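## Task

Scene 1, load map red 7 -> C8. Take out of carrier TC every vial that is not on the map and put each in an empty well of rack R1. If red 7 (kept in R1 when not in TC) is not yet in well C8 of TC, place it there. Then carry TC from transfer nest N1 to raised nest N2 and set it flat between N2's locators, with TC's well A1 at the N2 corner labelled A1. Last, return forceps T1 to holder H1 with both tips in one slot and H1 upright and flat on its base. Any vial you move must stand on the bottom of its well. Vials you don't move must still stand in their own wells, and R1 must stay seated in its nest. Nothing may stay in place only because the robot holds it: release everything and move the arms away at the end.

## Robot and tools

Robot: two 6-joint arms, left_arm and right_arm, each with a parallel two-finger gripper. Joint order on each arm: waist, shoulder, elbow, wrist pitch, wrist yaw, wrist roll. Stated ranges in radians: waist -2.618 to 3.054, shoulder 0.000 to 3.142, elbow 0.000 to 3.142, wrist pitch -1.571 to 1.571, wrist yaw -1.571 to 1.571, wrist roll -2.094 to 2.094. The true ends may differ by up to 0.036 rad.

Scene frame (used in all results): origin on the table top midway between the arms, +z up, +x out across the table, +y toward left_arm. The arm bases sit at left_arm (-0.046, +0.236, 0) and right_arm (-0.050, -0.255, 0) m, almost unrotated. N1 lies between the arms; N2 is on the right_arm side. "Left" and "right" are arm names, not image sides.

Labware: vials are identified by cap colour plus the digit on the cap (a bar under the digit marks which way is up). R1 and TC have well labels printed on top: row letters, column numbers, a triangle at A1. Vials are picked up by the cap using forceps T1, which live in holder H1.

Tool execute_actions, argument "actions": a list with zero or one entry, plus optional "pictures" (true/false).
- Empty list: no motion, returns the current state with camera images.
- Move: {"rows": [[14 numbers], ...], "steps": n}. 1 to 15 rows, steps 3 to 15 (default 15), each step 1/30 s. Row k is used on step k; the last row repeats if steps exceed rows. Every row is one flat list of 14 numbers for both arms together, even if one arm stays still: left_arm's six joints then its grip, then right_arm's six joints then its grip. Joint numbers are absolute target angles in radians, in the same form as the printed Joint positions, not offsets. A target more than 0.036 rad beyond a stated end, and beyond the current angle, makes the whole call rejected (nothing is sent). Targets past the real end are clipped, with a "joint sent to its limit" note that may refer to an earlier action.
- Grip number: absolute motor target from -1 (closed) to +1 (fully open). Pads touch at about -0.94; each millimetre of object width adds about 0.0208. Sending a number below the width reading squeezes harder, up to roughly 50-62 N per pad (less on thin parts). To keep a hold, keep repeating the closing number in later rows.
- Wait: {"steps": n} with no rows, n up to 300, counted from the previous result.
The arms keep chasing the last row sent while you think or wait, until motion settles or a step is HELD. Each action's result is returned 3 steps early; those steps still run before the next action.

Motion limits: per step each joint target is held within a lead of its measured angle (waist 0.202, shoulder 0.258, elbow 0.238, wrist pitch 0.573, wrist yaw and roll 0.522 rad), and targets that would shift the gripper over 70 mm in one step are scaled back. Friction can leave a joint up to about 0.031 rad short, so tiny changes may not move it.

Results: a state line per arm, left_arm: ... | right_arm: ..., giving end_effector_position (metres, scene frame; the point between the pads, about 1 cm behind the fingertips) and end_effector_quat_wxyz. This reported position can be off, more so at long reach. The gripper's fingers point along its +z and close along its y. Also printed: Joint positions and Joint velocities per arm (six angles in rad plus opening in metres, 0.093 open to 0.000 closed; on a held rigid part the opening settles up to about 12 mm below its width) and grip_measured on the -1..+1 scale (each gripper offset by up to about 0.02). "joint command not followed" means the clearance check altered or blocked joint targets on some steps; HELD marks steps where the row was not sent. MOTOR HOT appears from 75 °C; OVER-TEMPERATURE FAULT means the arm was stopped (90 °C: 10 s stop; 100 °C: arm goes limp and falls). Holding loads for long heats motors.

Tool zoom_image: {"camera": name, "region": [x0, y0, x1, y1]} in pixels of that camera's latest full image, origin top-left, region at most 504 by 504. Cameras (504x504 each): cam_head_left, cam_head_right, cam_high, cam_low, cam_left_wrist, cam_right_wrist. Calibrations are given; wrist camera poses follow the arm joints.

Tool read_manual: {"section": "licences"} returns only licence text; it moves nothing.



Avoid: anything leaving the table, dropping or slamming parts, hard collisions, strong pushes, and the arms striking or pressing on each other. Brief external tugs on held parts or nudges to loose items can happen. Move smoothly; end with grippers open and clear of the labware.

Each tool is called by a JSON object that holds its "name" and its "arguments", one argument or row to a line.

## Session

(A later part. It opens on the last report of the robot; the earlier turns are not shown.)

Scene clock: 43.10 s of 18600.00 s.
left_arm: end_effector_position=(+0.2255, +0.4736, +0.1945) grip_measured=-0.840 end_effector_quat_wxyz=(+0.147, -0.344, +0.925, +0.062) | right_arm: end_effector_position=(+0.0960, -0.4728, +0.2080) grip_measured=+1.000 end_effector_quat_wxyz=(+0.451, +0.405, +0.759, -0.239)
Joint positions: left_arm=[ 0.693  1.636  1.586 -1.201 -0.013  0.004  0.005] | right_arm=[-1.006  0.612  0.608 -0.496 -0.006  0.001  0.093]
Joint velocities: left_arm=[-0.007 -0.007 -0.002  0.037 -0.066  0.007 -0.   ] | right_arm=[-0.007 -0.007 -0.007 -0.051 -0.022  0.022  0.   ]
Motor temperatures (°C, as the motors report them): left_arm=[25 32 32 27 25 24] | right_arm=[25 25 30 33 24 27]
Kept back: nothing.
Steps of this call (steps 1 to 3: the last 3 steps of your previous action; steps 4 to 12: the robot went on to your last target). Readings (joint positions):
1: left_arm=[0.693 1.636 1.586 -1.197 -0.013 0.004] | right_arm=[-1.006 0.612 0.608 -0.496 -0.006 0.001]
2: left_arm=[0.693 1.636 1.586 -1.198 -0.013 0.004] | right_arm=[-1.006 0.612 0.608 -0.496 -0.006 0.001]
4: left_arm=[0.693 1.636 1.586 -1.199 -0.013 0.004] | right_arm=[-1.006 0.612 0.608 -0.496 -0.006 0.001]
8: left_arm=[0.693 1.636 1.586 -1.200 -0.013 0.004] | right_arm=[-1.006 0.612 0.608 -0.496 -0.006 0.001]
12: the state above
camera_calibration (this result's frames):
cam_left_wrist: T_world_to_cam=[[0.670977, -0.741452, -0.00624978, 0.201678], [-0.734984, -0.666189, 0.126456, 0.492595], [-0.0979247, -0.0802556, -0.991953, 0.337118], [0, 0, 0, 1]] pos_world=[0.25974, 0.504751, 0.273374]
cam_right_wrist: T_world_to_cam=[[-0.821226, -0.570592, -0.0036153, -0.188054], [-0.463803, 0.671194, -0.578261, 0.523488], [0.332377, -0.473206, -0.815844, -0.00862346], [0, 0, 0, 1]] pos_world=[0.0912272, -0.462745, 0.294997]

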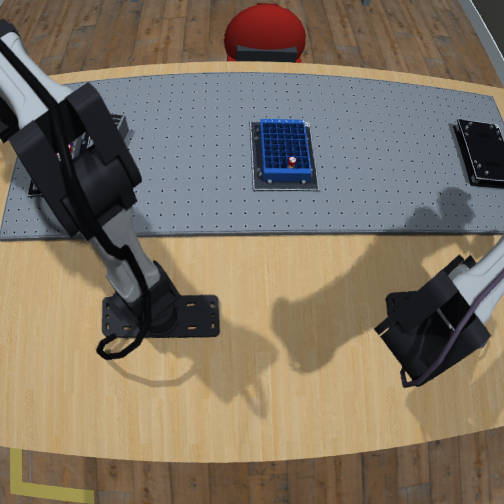

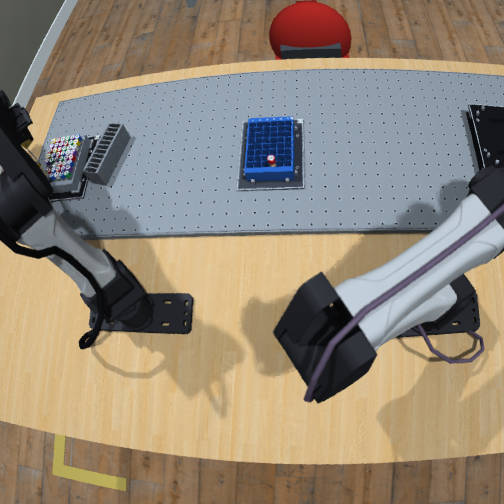

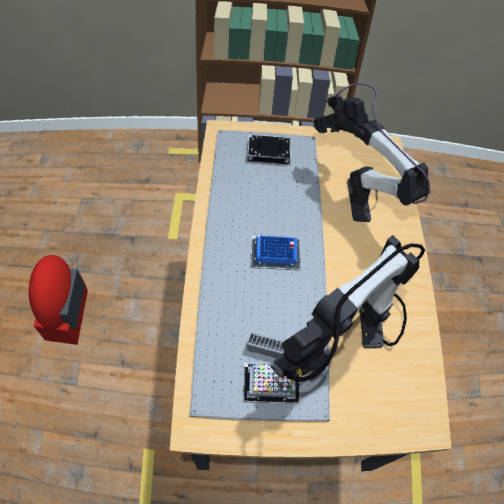

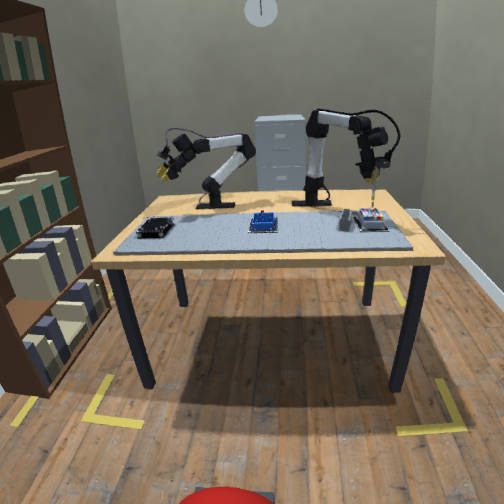

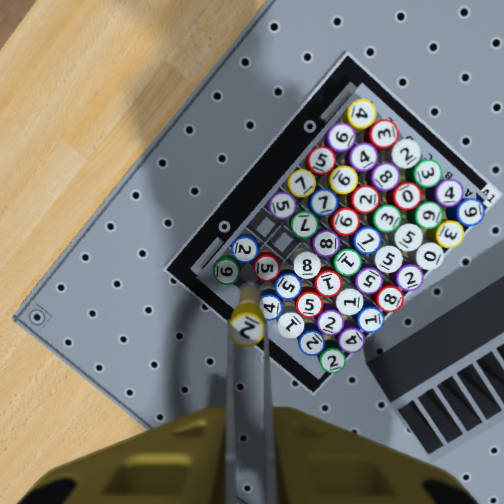

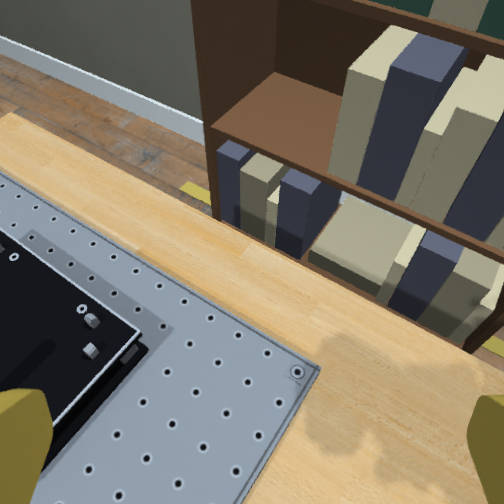

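{"name": "execute_actions", "arguments": {
  "actions": [
    {"rows":[[0.712,1.636,1.59,-1.173,-0.005,0,-0.85,-1.0,0.6,0.6,-0.5,0,0,1]]}
  ]
}}

{"name": "execute_actions", "arguments": {
  "actions": [
    {"steps":8}
  ],
  "pictures": true
}}

{"name": "zoom_image", "arguments": {
  "camera": "cam_left_wrist",
  "region": [170,220,330,380]
}}

Scene clock: 43.63 s of 18600.00 s.
left_arm: end_effector_position=(+0.2249, +0.4765, +0.1950) grip_measured=-0.840 end_effector_quat_wxyz=(+0.150, -0.347, +0.924, +0.063) | right_arm: end_effector_position=(+0.0960, -0.4728, +0.2080) grip_measured=+1.000 end_effector_quat_wxyz=(+0.451, +0.405, +0.759, -0.239)
Joint positions: left_arm=[ 0.7    1.636  1.586 -1.194 -0.013  0.004  0.005] | right_arm=[-1.006  0.612  0.608 -0.496 -0.006  0.001  0.093]
Joint velocities: left_arm=[ 0.002  0.007  0.007 -0.007  0.095 -0.081  0.   ] | right_arm=[-0.007  0.007 -0.007 -0.007 -0.022 -0.081  0.   ]
Motor temperatures (°C, as the motors report them): left_arm=[25 32 32 27 25 24] | right_arm=[25 25 30 33 24 27]
Steps of this call (steps 1 to 4: the robot went on to your last target; steps 5 to 16: the first 12 steps of this action). Readings (joint positions):
5: left_arm=[0.693 1.636 1.586 -1.201 -0.013 0.004] | right_arm=[-1.006 0.612 0.608 -0.496 -0.006 0.001]
6: left_arm=[0.695 1.636 1.586 -1.199 -0.013 0.004] | right_arm=[-1.006 0.612 0.608 -0.496 -0.006 0.001]
8: left_arm=[0.698 1.636 1.586 -1.197 -0.013 0.004] | right_arm=[-1.006 0.612 0.608 -0.496 -0.006 0.001]
12: left_arm=[0.700 1.636 1.586 -1.195 -0.013 0.004] | right_arm=[-1.006 0.612 0.608 -0.496 -0.006 0.001]
16: the state above

Scene clock: 43.90 s of 18600.00 s.
left_arm: end_effector_position=(+0.2250, +0.4765, +0.1950) grip_measured=-0.840 end_effector_quat_wxyz=(+0.150, -0.347, +0.924, +0.064) | right_arm: end_effector_position=(+0.0960, -0.4728, +0.2080) grip_measured=+1.000 end_effector_quat_wxyz=(+0.451, +0.405, +0.759, -0.239)
Joint positions: left_arm=[ 0.7    1.636  1.586 -1.194 -0.013  0.004  0.005] | right_arm=[-1.006  0.612  0.608 -0.496 -0.006  0.001  0.093]
Joint velocities: left_arm=[-0.012 -0.022 -0.007  0.037  0.007  0.007  0.001] | right_arm=[-0.002 -0.022  0.007 -0.037  0.037  0.051  0.   ]
Motor temperatures (°C, as the motors report them): left_arm=[25 32 32 27 25 24] | right_arm=[25 25 30 33 24 27]
Kept back: nothing.
Steps of this call (steps 1 to 3: the last 3 steps of your previous action; steps 4 to 8: the robot went on to your last target). Readings (joint positions):
1: left_arm=[0.700 1.636 1.586 -1.194 -0.013 0.004] | right_arm=[-1.006 0.612 0.608 -0.496 -0.006 0.001]
2: left_arm=[0.700 1.636 1.586 -1.194 -0.013 0.004] | right_arm=[-1.006 0.612 0.608 -0.496 -0.006 0.001]
4: left_arm=[0.700 1.636 1.586 -1.194 -0.013 0.004] | right_arm=[-1.006 0.612 0.608 -0.496 -0.006 0.001]
8: the state above
camera_calibration (this result's frames):
cam_left_wrist: T_world_to_cam=[[0.676276, -0.736626, -0.00573427, 0.200618], [-0.730882, -0.671934, 0.119652, 0.497269], [-0.0919918, -0.0767267, -0.992799, 0.334979], [0, 0, 0, 1]] pos_world=[0.258587, 0.507614, 0.274218]
cam_right_wrist: T_world_to_cam=[[-0.821226, -0.570592, -0.0036153, -0.188054], [-0.463803, 0.671194, -0.578261, 0.523488], [0.332377, -0.473206, -0.815844, -0.00862346], [0, 0, 0, 1]] pos_world=[0.0912272, -0.462745, 0.294997]

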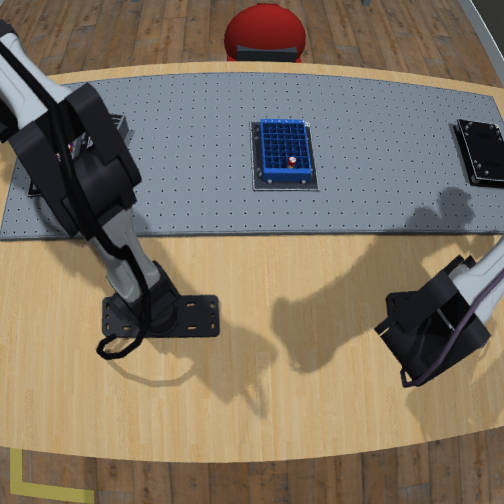

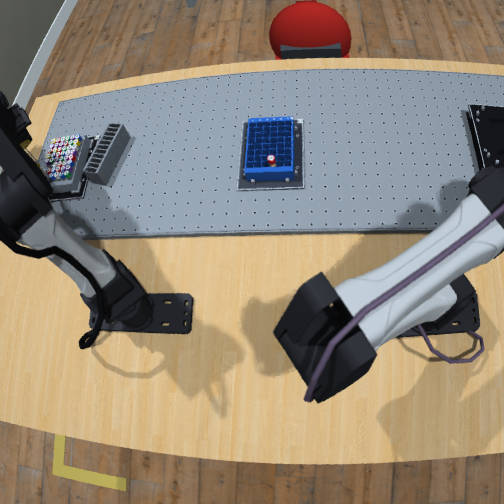

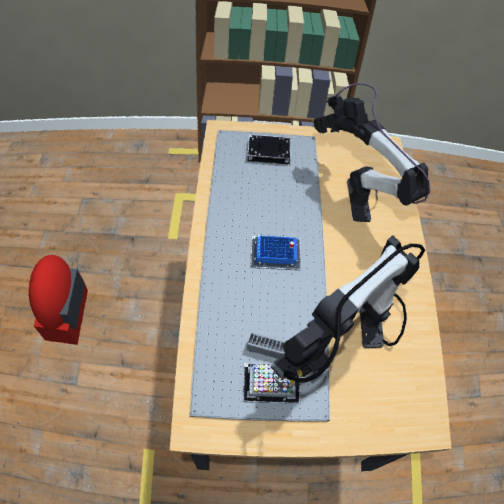

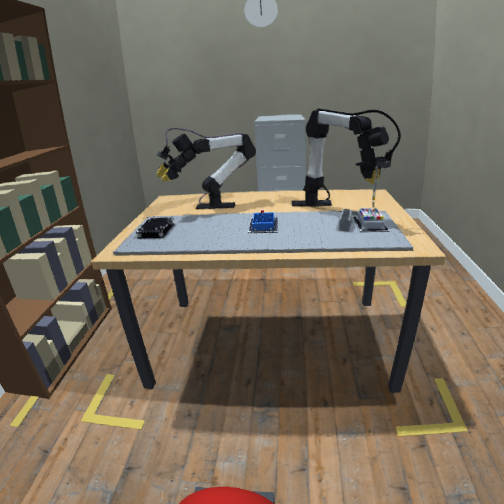

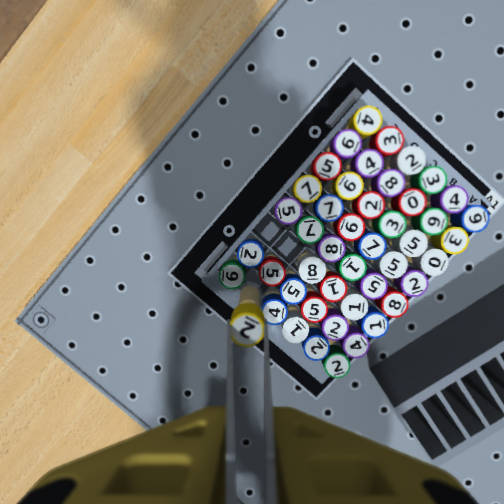

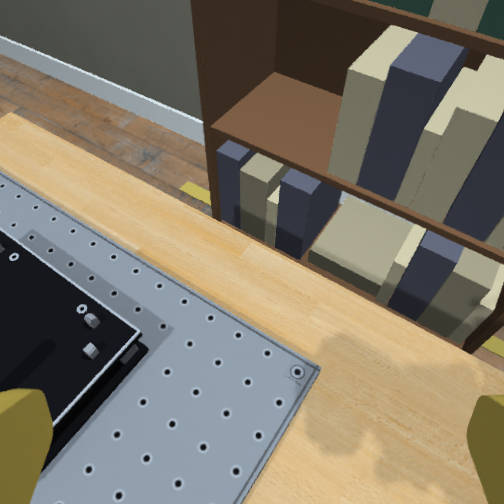

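Region (170, 220, 330, 380) of cam_left_wrist's 504x504 image, scaled by 3.150, with more detail than that image has.

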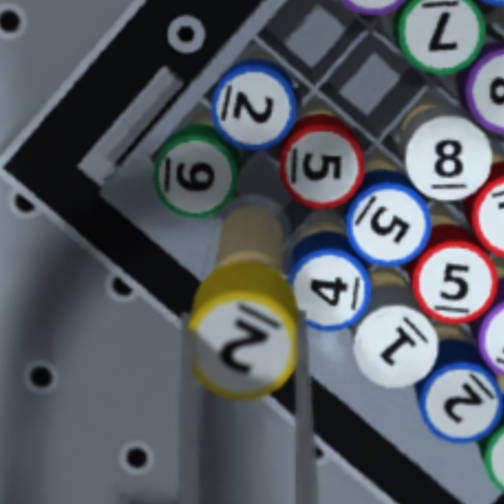

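{"name": "execute_actions", "arguments": {
  "actions": [
    {"rows":[[0.70,1.636,1.59,-1.173,0.003,0,-0.85,-1.0,0.6,0.6,-0.5,0,0,1]]}
  ]
}}

{"name": "execute_actions", "arguments": {
  "actions": [
    {"rows":[[0.70,1.636,1.57,-1.17,0.003,0,-0.85,-1.0,0.6,0.6,-0.5,0,0,1],[0.70,1.636,1.567,-1.165,0.003,0,-0.85,-1.0,0.6,0.6,-0.5,0,0,1],[0.70,1.636,1.564,-1.161,0.003,0,-0.85,-1.0,0.6,0.6,-0.5,0,0,1],[0.70,1.636,1.561,-1.158,0.003,0,-0.85,-1.0,0.6,0.6,-0.5,0,0,1],[0.70,1.636,1.558,-1.155,0.003,0,-0.85,-1.0,0.6,0.6,-0.5,0,0,1],[0.70,1.636,1.555,-1.152,0.003,0,-0.85,-1.0,0.6,0.6,-0.5,0,0,1],[0.70,1.636,1.552,-1.149,0.003,0,-0.85,-1.0,0.6,0.6,-0.5,0,0,1],[0.70,1.636,1.549,-1.147,0.003,0,-0.85,-1.0,0.6,0.6,-0.5,0,0,1],[0.70,1.636,1.546,-1.147,0.003,0,-0.85,-1.0,0.6,0.6,-0.5,0,0,1],[0.70,1.636,1.543,-1.147,0.003,0,-0.85,-1.0,0.6,0.6,-0.5,0,0,1]]}
  ]
}}

{"name": "execute_actions", "arguments": {
  "actions": [
    {"steps":10}
  ],
  "pictures": true
}}

{"name": "zoom_image", "arguments": {
  "camera": "cam_left_wrist",
  "region": [170,220,330,380]
}}

Scene clock: 44.63 s of 18600.00 s.
left_arm: end_effector_position=(+0.2257, +0.4757, +0.1950) grip_measured=-0.840 end_effector_quat_wxyz=(+0.151, -0.347, +0.924, +0.061) | right_arm: end_effector_position=(+0.0960, -0.4728, +0.2080) grip_measured=+1.000 end_effector_quat_wxyz=(+0.451, +0.405, +0.759, -0.239)
Joint positions: left_arm=[ 0.7    1.636  1.586 -1.194 -0.007  0.004  0.005] | right_arm=[-1.006  0.612  0.608 -0.496 -0.006  0.001  0.093]
Joint velocities: left_arm=[ 0.017 -0.002 -0.012 -0.037 -0.022  0.066 -0.   ] | right_arm=[-0.007 -0.002 -0.007  0.051 -0.037 -0.051  0.   ]
Motor temperatures (°C, as the motors report them): left_arm=[25 32 32 27 25 24] | right_arm=[25 25 30 33 24 27]
Steps of this call (steps 1 to 10: the robot went on to your last target; steps 11 to 22: the first 12 steps of this action). Readings (joint positions):
11: left_arm=[0.700 1.636 1.586 -1.194 -0.012 0.004] | right_arm=[-1.006 0.612 0.608 -0.496 -0.006 0.001]
12: left_arm=[0.700 1.636 1.586 -1.194 -0.011 0.004] | right_arm=[-1.006 0.612 0.608 -0.496 -0.006 0.001]
14: left_arm=[0.700 1.636 1.586 -1.194 -0.009 0.004] | right_arm=[-1.006 0.612 0.608 -0.496 -0.006 0.001]
18: left_arm=[0.700 1.636 1.586 -1.194 -0.008 0.004] | right_arm=[-1.006 0.612 0.608 -0.496 -0.006 0.001]
22: the state above

Scene clock: 45.13 s of 18600.00 s.
left_arm: end_effector_position=(+0.2255, +0.4754, +0.1875) grip_measured=-0.840 end_effector_quat_wxyz=(+0.148, -0.347, +0.924, +0.059) | right_arm: end_effector_position=(+0.0960, -0.4728, +0.2080) grip_measured=+1.000 end_effector_quat_wxyz=(+0.451, +0.405, +0.759, -0.239)
Joint positions: left_arm=[ 0.7    1.636  1.558 -1.173 -0.006  0.004  0.005] | right_arm=[-1.006  0.612  0.608 -0.496 -0.006  0.001  0.093]
Joint velocities: left_arm=[-0.007  0.002 -0.037  0.051  0.022 -0.007 -0.001] | right_arm=[-0.007  0.012 -0.002 -0.051  0.037 -0.007  0.   ]
Motor temperatures (°C, as the motors report them): left_arm=[25 32 32 27 25 24] | right_arm=[25 25 30 33 24 27]
Steps of this call (steps 1 to 3: the last 3 steps of your previous action; steps 4 to 15: the first 12 steps of this action). Readings (joint positions):
4: left_arm=[0.700 1.636 1.586 -1.194 -0.006 0.004] | right_arm=[-1.006 0.612 0.608 -0.496 -0.006 0.001]
5: left_arm=[0.700 1.636 1.586 -1.193 -0.006 0.004] | right_arm=[-1.006 0.612 0.608 -0.496 -0.006 0.001]
7: left_arm=[0.700 1.636 1.585 -1.188 -0.006 0.004] | right_arm=[-1.006 0.612 0.608 -0.496 -0.006 0.001]
11: left_arm=[0.700 1.636 1.570 -1.177 -0.006 0.004] | right_arm=[-1.006 0.612 0.608 -0.496 -0.006 0.001]
15: the state above

Scene clock: 45.47 s of 18600.00 s.
left_arm: end_effector_position=(+0.2261, +0.4759, +0.1874) grip_measured=-0.840 end_effector_quat_wxyz=(+0.149, -0.347, +0.924, +0.060) | right_arm: end_effector_position=(+0.0960, -0.4728, +0.2080) grip_measured=+1.000 end_effector_quat_wxyz=(+0.451, +0.405, +0.759, -0.239)
Joint positions: left_arm=[ 0.7    1.636  1.557 -1.169 -0.006  0.004  0.005] | right_arm=[-1.006  0.612  0.608 -0.496 -0.006  0.001  0.093]
Joint velocities: left_arm=[ 0.007  0.002 -0.017 -0.007 -0.081 -0.051 -0.001] | right_arm=[-0.012 -0.012 -0.012 -0.007  0.051  0.022  0.   ]
Motor temperatures (°C, as the motors report them): left_arm=[25 32 32 27 25 24] | right_arm=[25 25 31 33 24 27]
Kept back: nothing.
Steps of this call (steps 1 to 3: the last 3 steps of your previous action; steps 4 to 10: the robot went on to your last target). Readings (joint positions):
1: left_arm=[0.700 1.636 1.557 -1.172 -0.006 0.004] | right_arm=[-1.006 0.612 0.608 -0.496 -0.006 0.001]
2: left_arm=[0.700 1.636 1.557 -1.172 -0.006 0.004] | right_arm=[-1.006 0.612 0.608 -0.496 -0.006 0.001]
4: left_arm=[0.700 1.636 1.557 -1.170 -0.006 0.004] | right_arm=[-1.006 0.612 0.608 -0.496 -0.006 0.001]
8: left_arm=[0.700 1.636 1.557 -1.169 -0.006 0.004] | right_arm=[-1.006 0.612 0.608 -0.496 -0.006 0.001]
10: the state above
camera_calibration (this result's frames):
cam_left_wrist: T_world_to_cam=[[0.674664, -0.738124, 0.00069078, 0.199283], [-0.732524, -0.66943, 0.123577, 0.497013], [-0.0907527, -0.0838789, -0.992335, 0.330523], [0, 0, 0, 1]] pos_world=[0.259621, 0.507535, 0.266433]
cam_right_wrist: T_world_to_cam=[[-0.821226, -0.570592, -0.0036153, -0.188054], [-0.463803, 0.671194, -0.578261, 0.523488], [0.332377, -0.473206, -0.815844, -0.00862346], [0, 0, 0, 1]] pos_world=[0.0912272, -0.462745, 0.294997]

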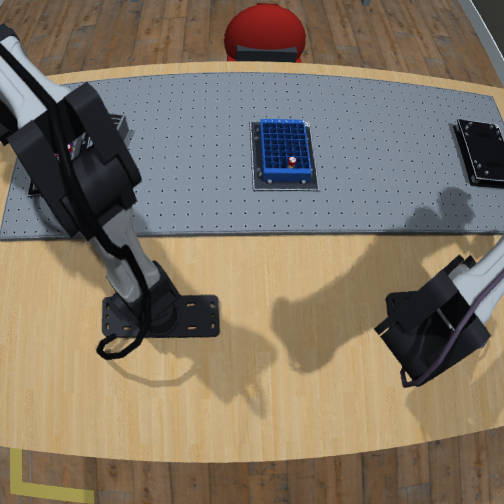

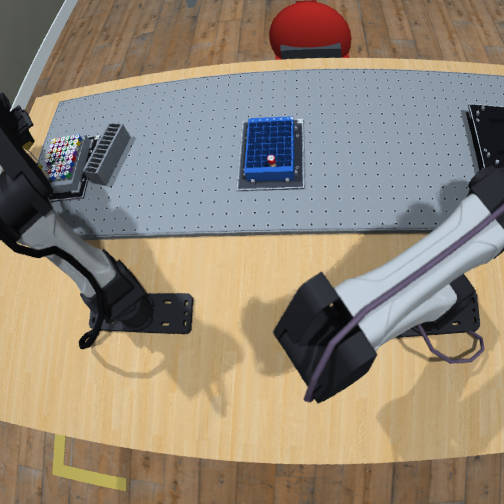

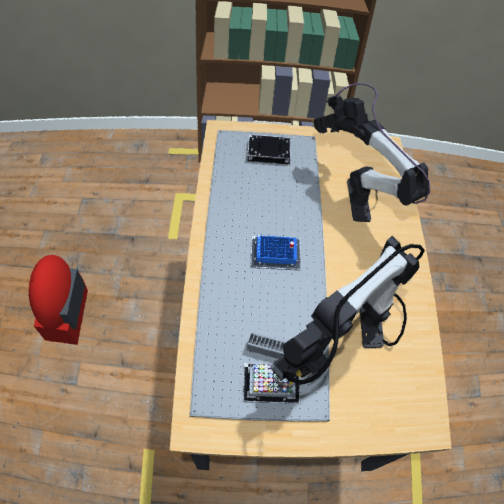

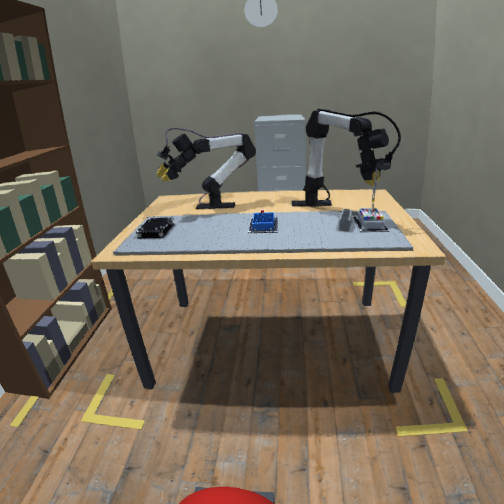

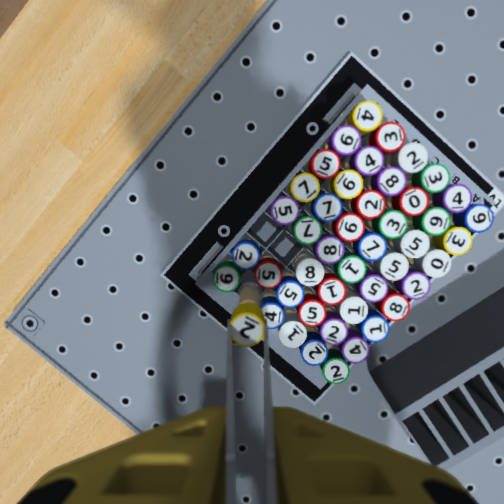

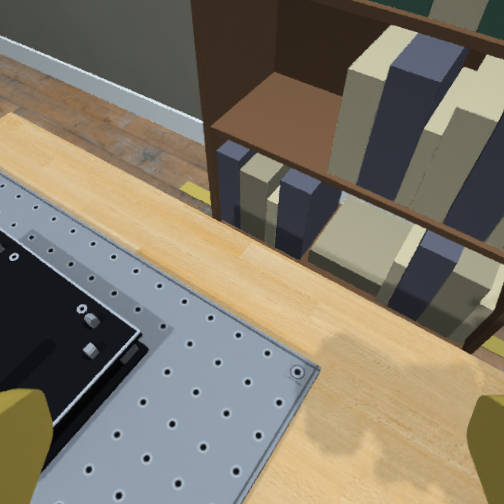

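Region (170, 220, 330, 380) of cam_left_wrist's 504x504 image, scaled by 3.150, with more detail than that image has.

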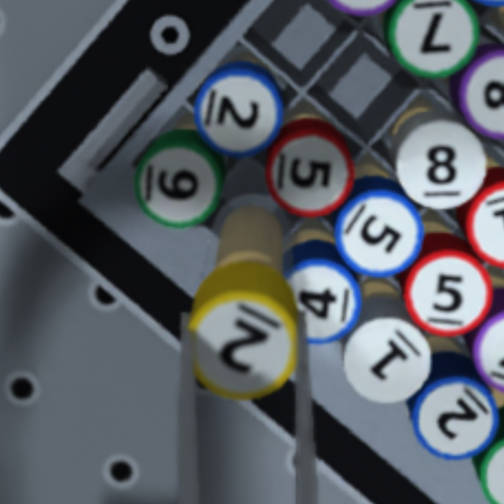

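{"name": "execute_actions", "arguments": {
  "actions": [
    {"rows":[[0.70,1.636,1.538,-1.142,0.003,0,-0.85,-1.0,0.6,0.6,-0.5,0,0,1],[0.70,1.636,1.535,-1.135,0.003,0,-0.85,-1.0,0.6,0.6,-0.5,0,0,1],[0.70,1.636,1.531,-1.129,0.003,0,-0.85,-1.0,0.6,0.6,-0.5,0,0,1],[0.70,1.636,1.527,-1.124,0.003,0,-0.85,-1.0,0.6,0.6,-0.5,0,0,1],[0.70,1.636,1.523,-1.12,0.003,0,-0.85,-1.0,0.6,0.6,-0.5,0,0,1],[0.70,1.636,1.519,-1.116,0.003,0,-0.85,-1.0,0.6,0.6,-0.5,0,0,1],[0.70,1.636,1.515,-1.112,0.003,0,-0.85,-1.0,0.6,0.6,-0.5,0,0,1],[0.70,1.636,1.511,-1.108,0.003,0,-0.85,-1.0,0.6,0.6,-0.5,0,0,1],[0.70,1.636,1.507,-1.104,0.003,0,-0.85,-1.0,0.6,0.6,-0.5,0,0,1],[0.70,1.636,1.503,-1.102,0.003,0,-0.85,-1.0,0.6,0.6,-0.5,0,0,1],[0.70,1.636,1.499,-1.102,0.003,0,-0.85,-1.0,0.6,0.6,-0.5,0,0,1],[0.70,1.636,1.495,-1.102,0.003,0,-0.85,-1.0,0.6,0.6,-0.5,0,0,1]]}
  ]
}}

{"name": "execute_actions", "arguments": {
  "actions": [
    {"steps":10}
  ],
  "pictures": true
}}

{"name": "zoom_image", "arguments": {
  "camera": "cam_left_wrist",
  "region": [170,220,330,380]
}}

Scene clock: 46.10 s of 18600.00 s.
left_arm: end_effector_position=(+0.2264, +0.4762, +0.1769) grip_measured=-0.840 end_effector_quat_wxyz=(+0.147, -0.347, +0.924, +0.059) | right_arm: end_effector_position=(+0.0960, -0.4728, +0.2080) grip_measured=+1.000 end_effector_quat_wxyz=(+0.451, +0.405, +0.759, -0.239)
Joint positions: left_arm=[ 0.7    1.636  1.516 -1.132 -0.006  0.004  0.005] | right_arm=[-1.006  0.612  0.608 -0.496 -0.006  0.001  0.093]
Joint velocities: left_arm=[-0.017 -0.007 -0.115  0.037 -0.022 -0.007 -0.001] | right_arm=[-0.002 -0.017 -0.007  0.022  0.022 -0.037  0.   ]
Motor temperatures (°C, as the motors report them): left_arm=[25 32 32 27 25 24] | right_arm=[25 25 31 33 24 27]
Steps of this call (steps 1 to 7: the robot went on to your last target; steps 8 to 19: the first 12 steps of this action). Readings (joint positions):
8: left_arm=[0.700 1.636 1.557 -1.168 -0.006 0.004] | right_arm=[-1.006 0.612 0.608 -0.496 -0.006 0.001]
9: left_arm=[0.700 1.636 1.557 -1.166 -0.006 0.004] | right_arm=[-1.006 0.612 0.608 -0.496 -0.006 0.001]
11: left_arm=[0.700 1.636 1.552 -1.159 -0.006 0.004] | right_arm=[-1.006 0.612 0.608 -0.496 -0.006 0.001]
15: left_arm=[0.700 1.636 1.533 -1.144 -0.006 0.004] | right_arm=[-1.006 0.612 0.608 -0.496 -0.006 0.001]
19: the state above

Scene clock: 46.43 s of 18600.00 s.
left_arm: end_effector_position=(+0.2266, +0.4764, +0.1750) grip_measured=-0.840 end_effector_quat_wxyz=(+0.147, -0.347, +0.924, +0.059) | right_arm: end_effector_position=(+0.0960, -0.4728, +0.2080) grip_measured=+1.000 end_effector_quat_wxyz=(+0.451, +0.405, +0.759, -0.239)
Joint positions: left_arm=[ 0.7    1.636  1.509 -1.124 -0.006  0.004  0.005] | right_arm=[-1.006  0.612  0.608 -0.496 -0.006  0.001  0.093]
Joint velocities: left_arm=[-0.002  0.007 -0.002 -0.022  0.095  0.022  0.   ] | right_arm=[ 0.002  0.022  0.007 -0.037  0.051 -0.007  0.   ]
Motor temperatures (°C, as the motors report them): left_arm=[25 32 32 27 25 24] | right_arm=[25 25 31 33 24 27]
Kept back: nothing.
Steps of this call (steps 1 to 3: the last 3 steps of your previous action; steps 4 to 10: the robot went on to your last target). Readings (joint positions):
1: left_arm=[0.700 1.636 1.513 -1.130 -0.006 0.004] | right_arm=[-1.006 0.612 0.608 -0.496 -0.006 0.001]
2: left_arm=[0.700 1.636 1.510 -1.130 -0.006 0.004] | right_arm=[-1.006 0.612 0.608 -0.496 -0.006 0.001]
4: left_arm=[0.700 1.636 1.509 -1.128 -0.006 0.004] | right_arm=[-1.006 0.612 0.608 -0.496 -0.006 0.001]
8: left_arm=[0.700 1.636 1.509 -1.125 -0.006 0.004] | right_arm=[-1.006 0.612 0.608 -0.496 -0.006 0.001]
10: the state above
camera_calibration (this result's frames):
cam_left_wrist: T_world_to_cam=[[0.674666, -0.738123, 0.000606132, 0.199291], [-0.732128, -0.669082, 0.127739, 0.498257], [-0.0938815, -0.0866249, -0.991808, 0.320203], [0, 0, 0, 1]] pos_world=[0.260394, 0.508213, 0.253812]
cam_right_wrist: T_world_to_cam=[[-0.821226, -0.570592, -0.0036153, -0.188054], [-0.463803, 0.671194, -0.578261, 0.523488], [0.332377, -0.473206, -0.815844, -0.00862346], [0, 0, 0, 1]] pos_world=[0.0912272, -0.462745, 0.294997]

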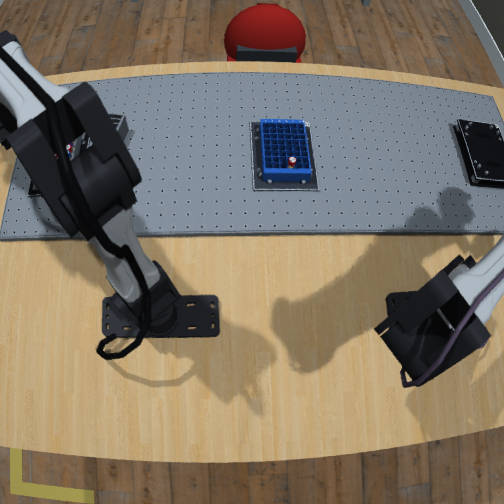

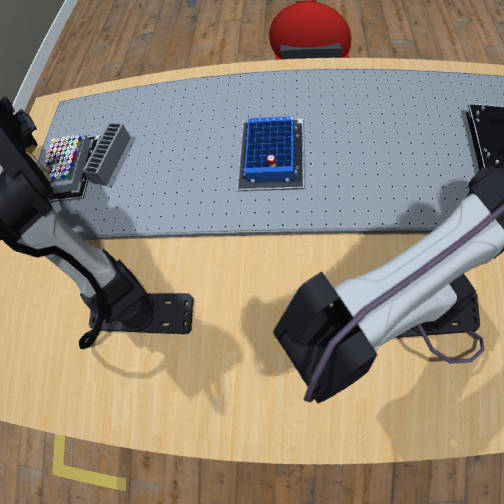

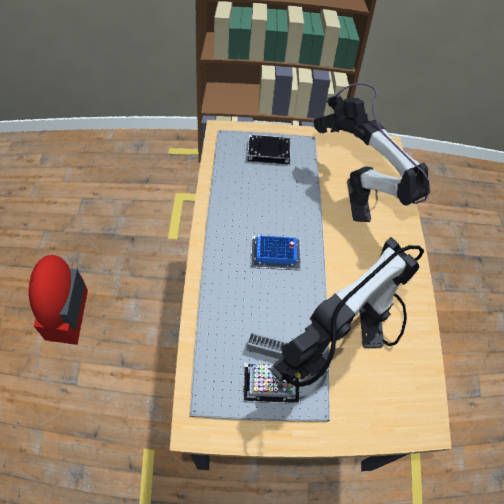

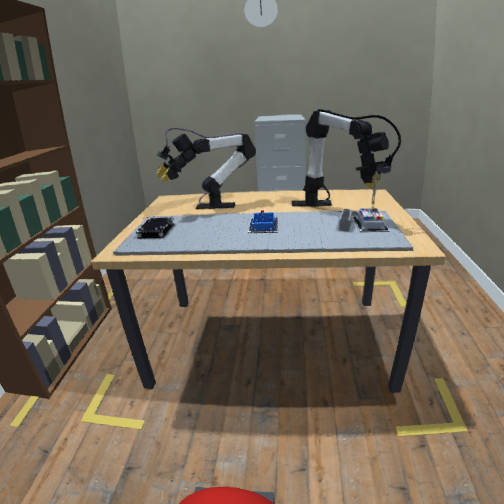

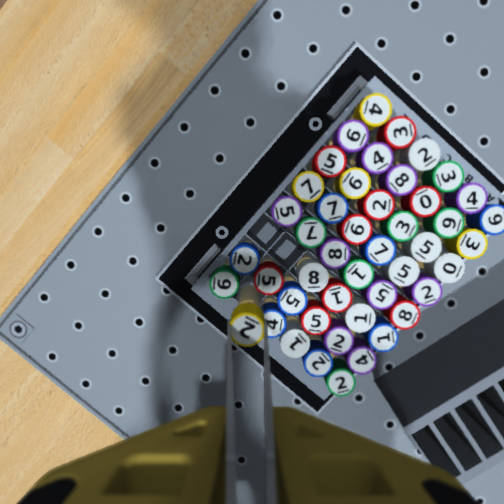

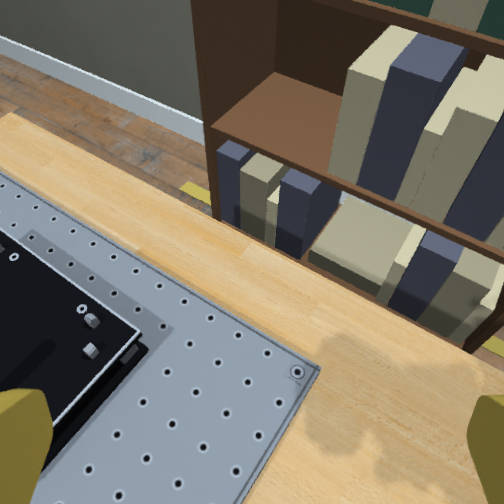

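Region (170, 220, 330, 380) of cam_left_wrist's 504x504 image, scaled by 3.150, with more detail than that image has.

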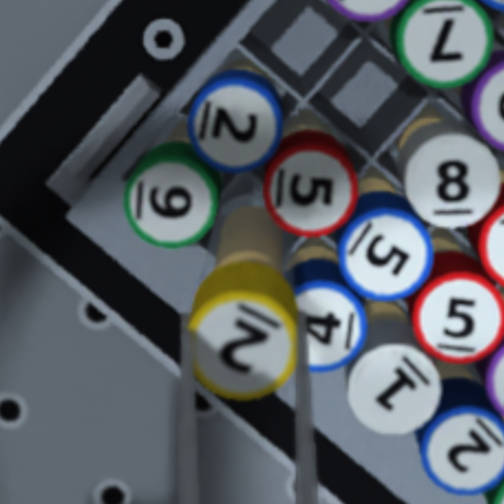

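Continue another 12 mm (full q4 compensation).

{"name": "execute_actions", "arguments": {
  "actions": [
    {"rows":[[0.70,1.636,1.49,-1.097,0.003,0,-0.85,-1.0,0.6,0.6,-0.5,0,0,1],[0.70,1.636,1.487,-1.09,0.003,0,-0.85,-1.0,0.6,0.6,-0.5,0,0,1],[0.70,1.636,1.483,-1.084,0.003,0,-0.85,-1.0,0.6,0.6,-0.5,0,0,1],[0.70,1.636,1.479,-1.079,0.003,0,-0.85,-1.0,0.6,0.6,-0.5,0,0,1],[0.70,1.636,1.475,-1.074,0.003,0,-0.85,-1.0,0.6,0.6,-0.5,0,0,1],[0.70,1.636,1.471,-1.07,0.003,0,-0.85,-1.0,0.6,0.6,-0.5,0,0,1],[0.70,1.636,1.467,-1.066,0.003,0,-0.85,-1.0,0.6,0.6,-0.5,0,0,1],[0.70,1.636,1.463,-1.062,0.003,0,-0.85,-1.0,0.6,0.6,-0.5,0,0,1],[0.70,1.636,1.459,-1.058,0.003,0,-0.85,-1.0,0.6,0.6,-0.5,0,0,1],[0.70,1.636,1.455,-1.054,0.003,0,-0.85,-1.0,0.6,0.6,-0.5,0,0,1],[0.70,1.636,1.451,-1.054,0.003,0,-0.85,-1.0,0.6,0.6,-0.5,0,0,1],[0.70,1.636,1.447,-1.054,0.003,0,-0.85,-1.0,0.6,0.6,-0.5,0,0,1]]}
  ]
}}

{"name": "execute_actions", "arguments": {
  "actions": [
    {"steps":10}
  ],
  "pictures": true
}}

{"name": "zoom_image", "arguments": {
  "camera": "cam_left_wrist",
  "region": [170,220,330,380]
}}

Scene clock: 47.07 s of 18600.00 s.
left_arm: end_effector_position=(+0.2311, +0.4803, +0.1711) grip_measured=-0.840 end_effector_quat_wxyz=(+0.158, -0.346, +0.923, +0.063) | right_arm: end_effector_position=(+0.0960, -0.4728, +0.2080) grip_measured=+1.000 end_effector_quat_wxyz=(+0.451, +0.405, +0.759, -0.239)
Joint positions: left_arm=[ 0.7    1.636  1.486 -1.078 -0.006  0.004  0.005] | right_arm=[-1.006  0.612  0.608 -0.496 -0.006  0.001  0.093]
Joint velocities: left_arm=[ 0.012 -0.002 -0.071  0.095 -0.022 -0.037 -0.001] | right_arm=[-0.022 -0.022  0.022 -0.066  0.007 -0.007  0.   ]
Motor temperatures (°C, as the motors report them): left_arm=[25 32 32 27 25 24] | right_arm=[25 25 31 33 24 27]
Steps of this call (steps 1 to 7: the robot went on to your last target; steps 8 to 19: the first 12 steps of this action). Readings (joint positions):
8: left_arm=[0.700 1.636 1.509 -1.123 -0.006 0.004] | right_arm=[-1.006 0.612 0.608 -0.496 -0.006 0.001]
9: left_arm=[0.700 1.636 1.509 -1.122 -0.006 0.004] | right_arm=[-1.006 0.612 0.608 -0.496 -0.006 0.001]
11: left_arm=[0.700 1.636 1.504 -1.114 -0.006 0.004] | right_arm=[-1.006 0.612 0.608 -0.496 -0.006 0.001]
15: left_arm=[0.700 1.636 1.494 -1.097 -0.006 0.004] | right_arm=[-1.006 0.612 0.608 -0.496 -0.006 0.001]
19: the state above

Scene clock: 47.40 s of 18600.00 s.
left_arm: end_effector_position=(+0.2320, +0.4811, +0.1706) grip_measured=-0.840 end_effector_quat_wxyz=(+0.160, -0.346, +0.922, +0.064) | right_arm: end_effector_position=(+0.0960, -0.4728, +0.2080) grip_measured=+1.000 end_effector_quat_wxyz=(+0.451, +0.405, +0.759, -0.239)
Joint positions: left_arm=[ 0.7    1.636  1.482 -1.069 -0.006  0.004  0.005] | right_arm=[-1.006  0.612  0.608 -0.496 -0.006  0.001  0.093]
Joint velocities: left_arm=[-0.002 -0.002 -0.007  0.022  0.095 -0.037  0.   ] | right_arm=[ 0.007  0.007 -0.002  0.081 -0.022 -0.007  0.   ]
Motor temperatures (°C, as the motors report them): left_arm=[25 32 32 27 25 24] | right_arm=[25 25 31 33 24 27]
Kept back: nothing.
Steps of this call (steps 1 to 3: the last 3 steps of your previous action; steps 4 to 10: the robot went on to your last target). Readings (joint positions):
1: left_arm=[0.700 1.636 1.484 -1.075 -0.006 0.004] | right_arm=[-1.006 0.612 0.608 -0.496 -0.006 0.001]
2: left_arm=[0.700 1.636 1.483 -1.072 -0.006 0.004] | right_arm=[-1.006 0.612 0.608 -0.496 -0.006 0.001]
4: left_arm=[0.700 1.636 1.483 -1.070 -0.006 0.004] | right_arm=[-1.006 0.612 0.608 -0.496 -0.006 0.001]
8: left_arm=[0.700 1.636 1.482 -1.069 -0.006 0.004] | right_arm=[-1.006 0.612 0.608 -0.496 -0.006 0.001]
10: the state above
camera_calibration (this result's frames):
cam_left_wrist: T_world_to_cam=[[0.674647, -0.73814, 0.00118299, 0.199062], [-0.73457, -0.671225, 0.09932, 0.512409], [-0.072518, -0.0678749, -0.995055, 0.303396], [0, 0, 0, 1]] pos_world=[0.264105, 0.51147, 0.250767]
cam_right_wrist: T_world_to_cam=[[-0.821226, -0.570592, -0.0036153, -0.188054], [-0.463803, 0.671194, -0.578261, 0.523488], [0.332377, -0.473206, -0.815844, -0.00862346], [0, 0, 0, 1]] pos_world=[0.0912272, -0.462745, 0.294997]

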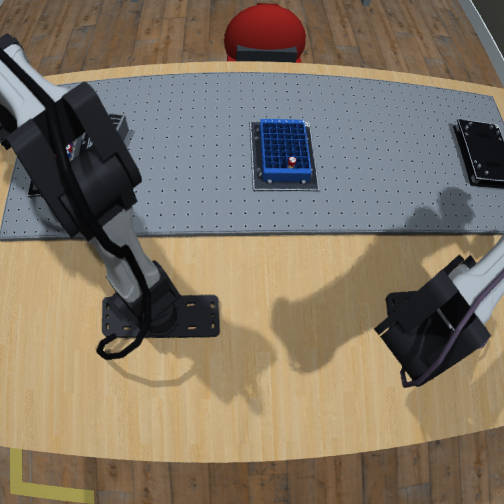

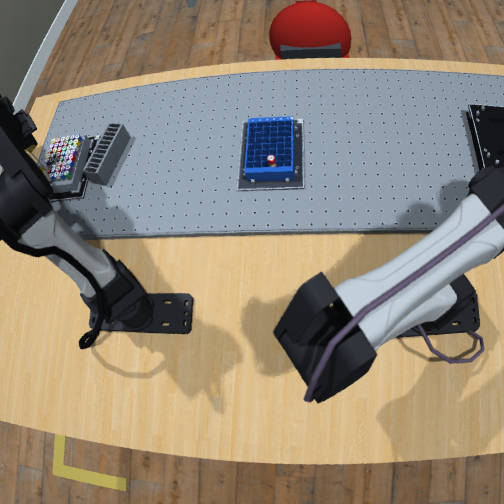

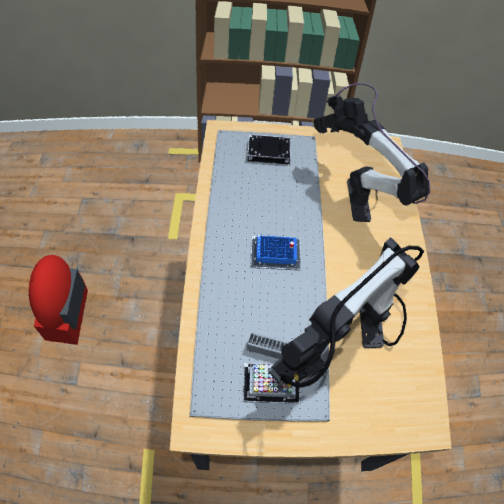

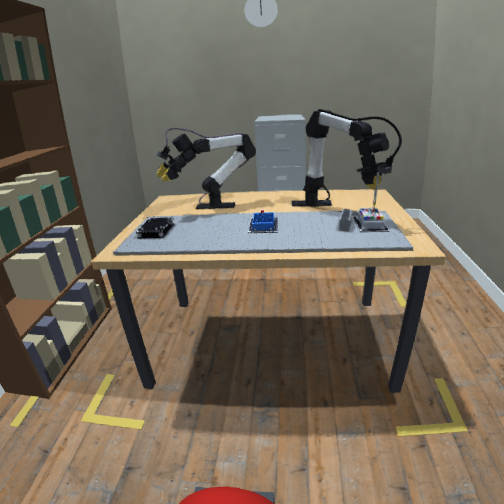

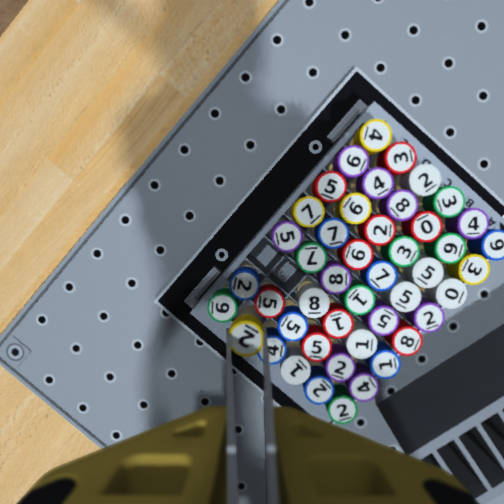

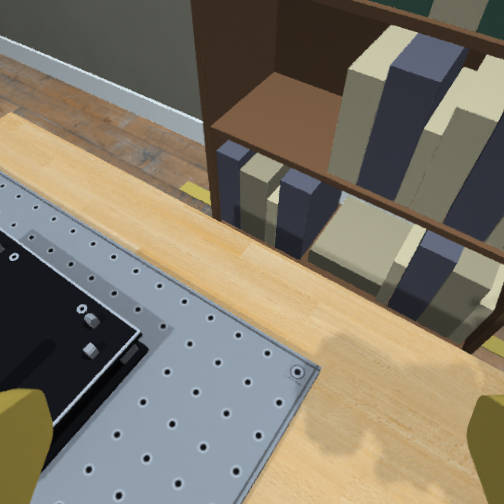

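Region (170, 220, 330, 380) of cam_left_wrist's 504x504 image, scaled by 3.150, with more detail than that image has.

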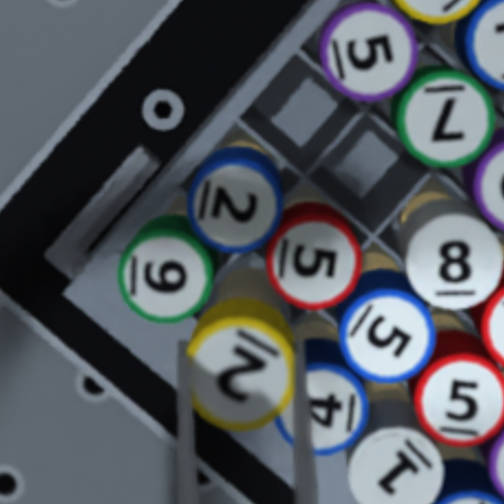

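{"name": "execute_actions", "arguments": {
  "actions": [
    {"rows":[[0.70,1.636,1.53,-1.135,0.003,0,-0.85,-1.0,0.6,0.6,-0.5,0,0,1]],"steps":15}
  ],
  "pictures": true
}}

Scene clock: 48.37 s of 18600.00 s.
left_arm: end_effector_position=(+0.2273, +0.4770, +0.1752) grip_measured=-0.840 end_effector_quat_wxyz=(+0.149, -0.347, +0.924, +0.060) | right_arm: end_effector_position=(+0.0960, -0.4728, +0.2080) grip_measured=+1.000 end_effector_quat_wxyz=(+0.451, +0.405, +0.759, -0.239)
Joint positions: left_arm=[ 0.7    1.636  1.508 -1.12  -0.006  0.004  0.005] | right_arm=[-1.006  0.612  0.608 -0.496 -0.006  0.001  0.093]
Joint velocities: left_arm=[-0.002 -0.012 -0.007  0.007  0.154  0.022 -0.   ] | right_arm=[-0.002  0.002  0.002 -0.037  0.081  0.066  0.   ]
Motor temperatures (°C, as the motors report them): left_arm=[25 32 32 27 25 24] | right_arm=[25 25 31 33 24 27]
Steps of this call (steps 1 to 15: the robot went on to your last target; steps 16 to 17: nothing new was sent; steps 18 to 29: the first 12 steps of this action). Readings (joint positions):
18: left_arm=[0.700 1.636 1.489 -1.077 -0.006 0.004] | right_arm=[-1.006 0.612 0.608 -0.496 -0.006 0.001]
19: left_arm=[0.700 1.636 1.496 -1.089 -0.006 0.004] | right_arm=[-1.006 0.612 0.608 -0.496 -0.006 0.001]
21: left_arm=[0.700 1.636 1.505 -1.103 -0.006 0.004] | right_arm=[-1.006 0.612 0.608 -0.496 -0.006 0.001]
25: left_arm=[0.700 1.636 1.508 -1.114 -0.006 0.004] | right_arm=[-1.006 0.612 0.608 -0.496 -0.006 0.001]
29: the state above
camera_calibration (this result's frames):
cam_left_wrist: T_world_to_cam=[[0.674664, -0.738124, 0.00069078, 0.199257], [-0.732524, -0.66943, 0.123577, 0.500181], [-0.0907527, -0.0838789, -0.992335, 0.318622], [0, 0, 0, 1]] pos_world=[0.260879, 0.508639, 0.254231]
cam_right_wrist: T_world_to_cam=[[-0.821226, -0.570592, -0.0036153, -0.188054], [-0.463803, 0.671194, -0.578261, 0.523488], [0.332377, -0.473206, -0.815844, -0.00862346], [0, 0, 0, 1]] pos_world=[0.0912272, -0.462745, 0.294997]

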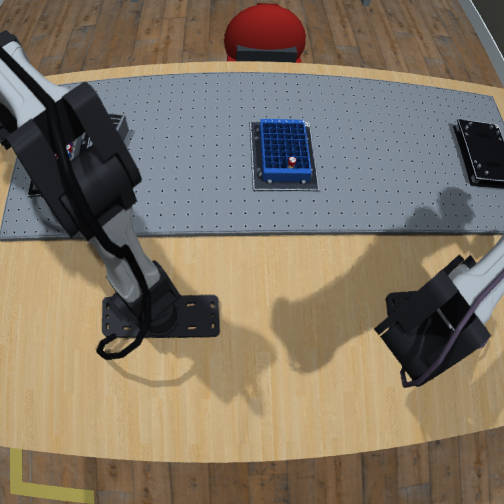

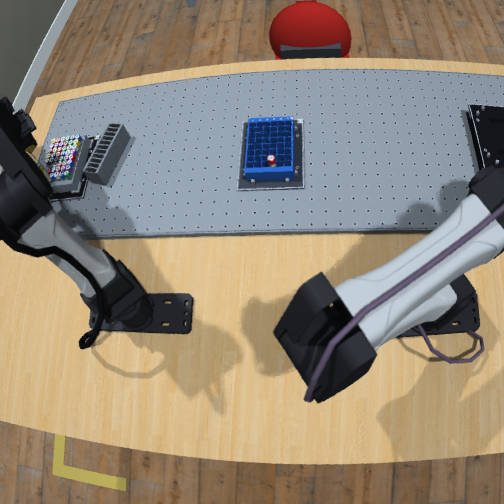

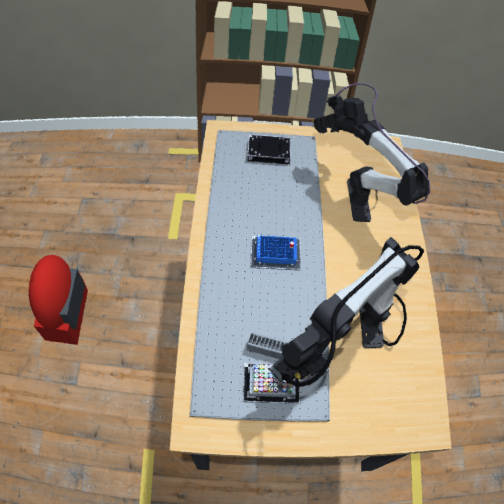

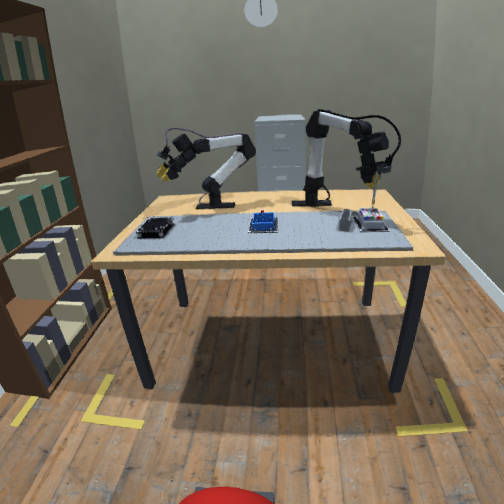

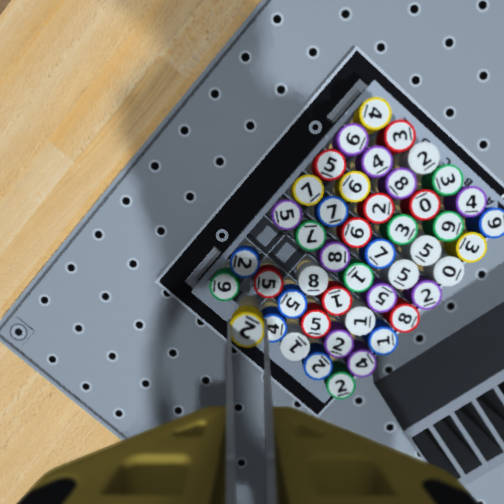

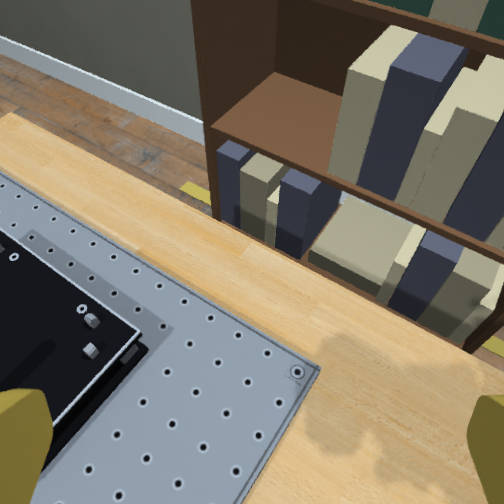

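{"name": "zoom_image", "arguments": {
  "camera": "cam_left_wrist",
  "region": [190, 240, 310, 360]
}}

{"name": "zoom_image", "arguments": {
  "camera": "cam_low",
  "region": [340, 170, 410, 240]
}}

Region (190, 240, 310, 360) of cam_left_wrist's 504x504 image, scaled by 4.200, with more detail than that image has.

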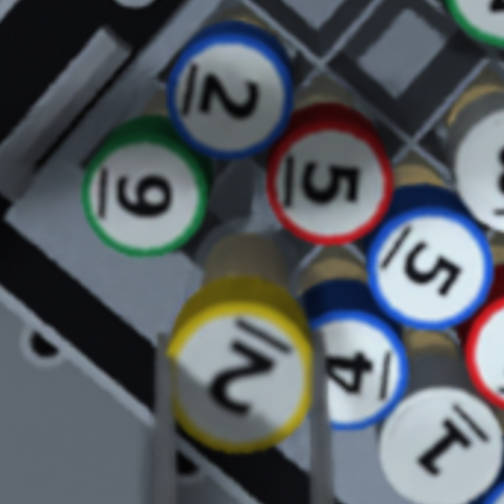

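Region (340, 170, 410, 240) of cam_low's 504x504 image, scaled by 7.200, with more detail than that image has.

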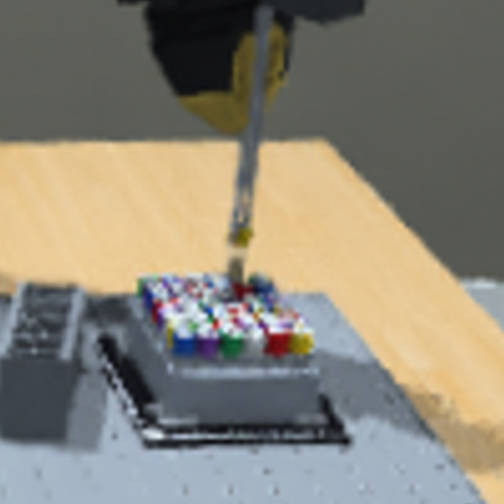

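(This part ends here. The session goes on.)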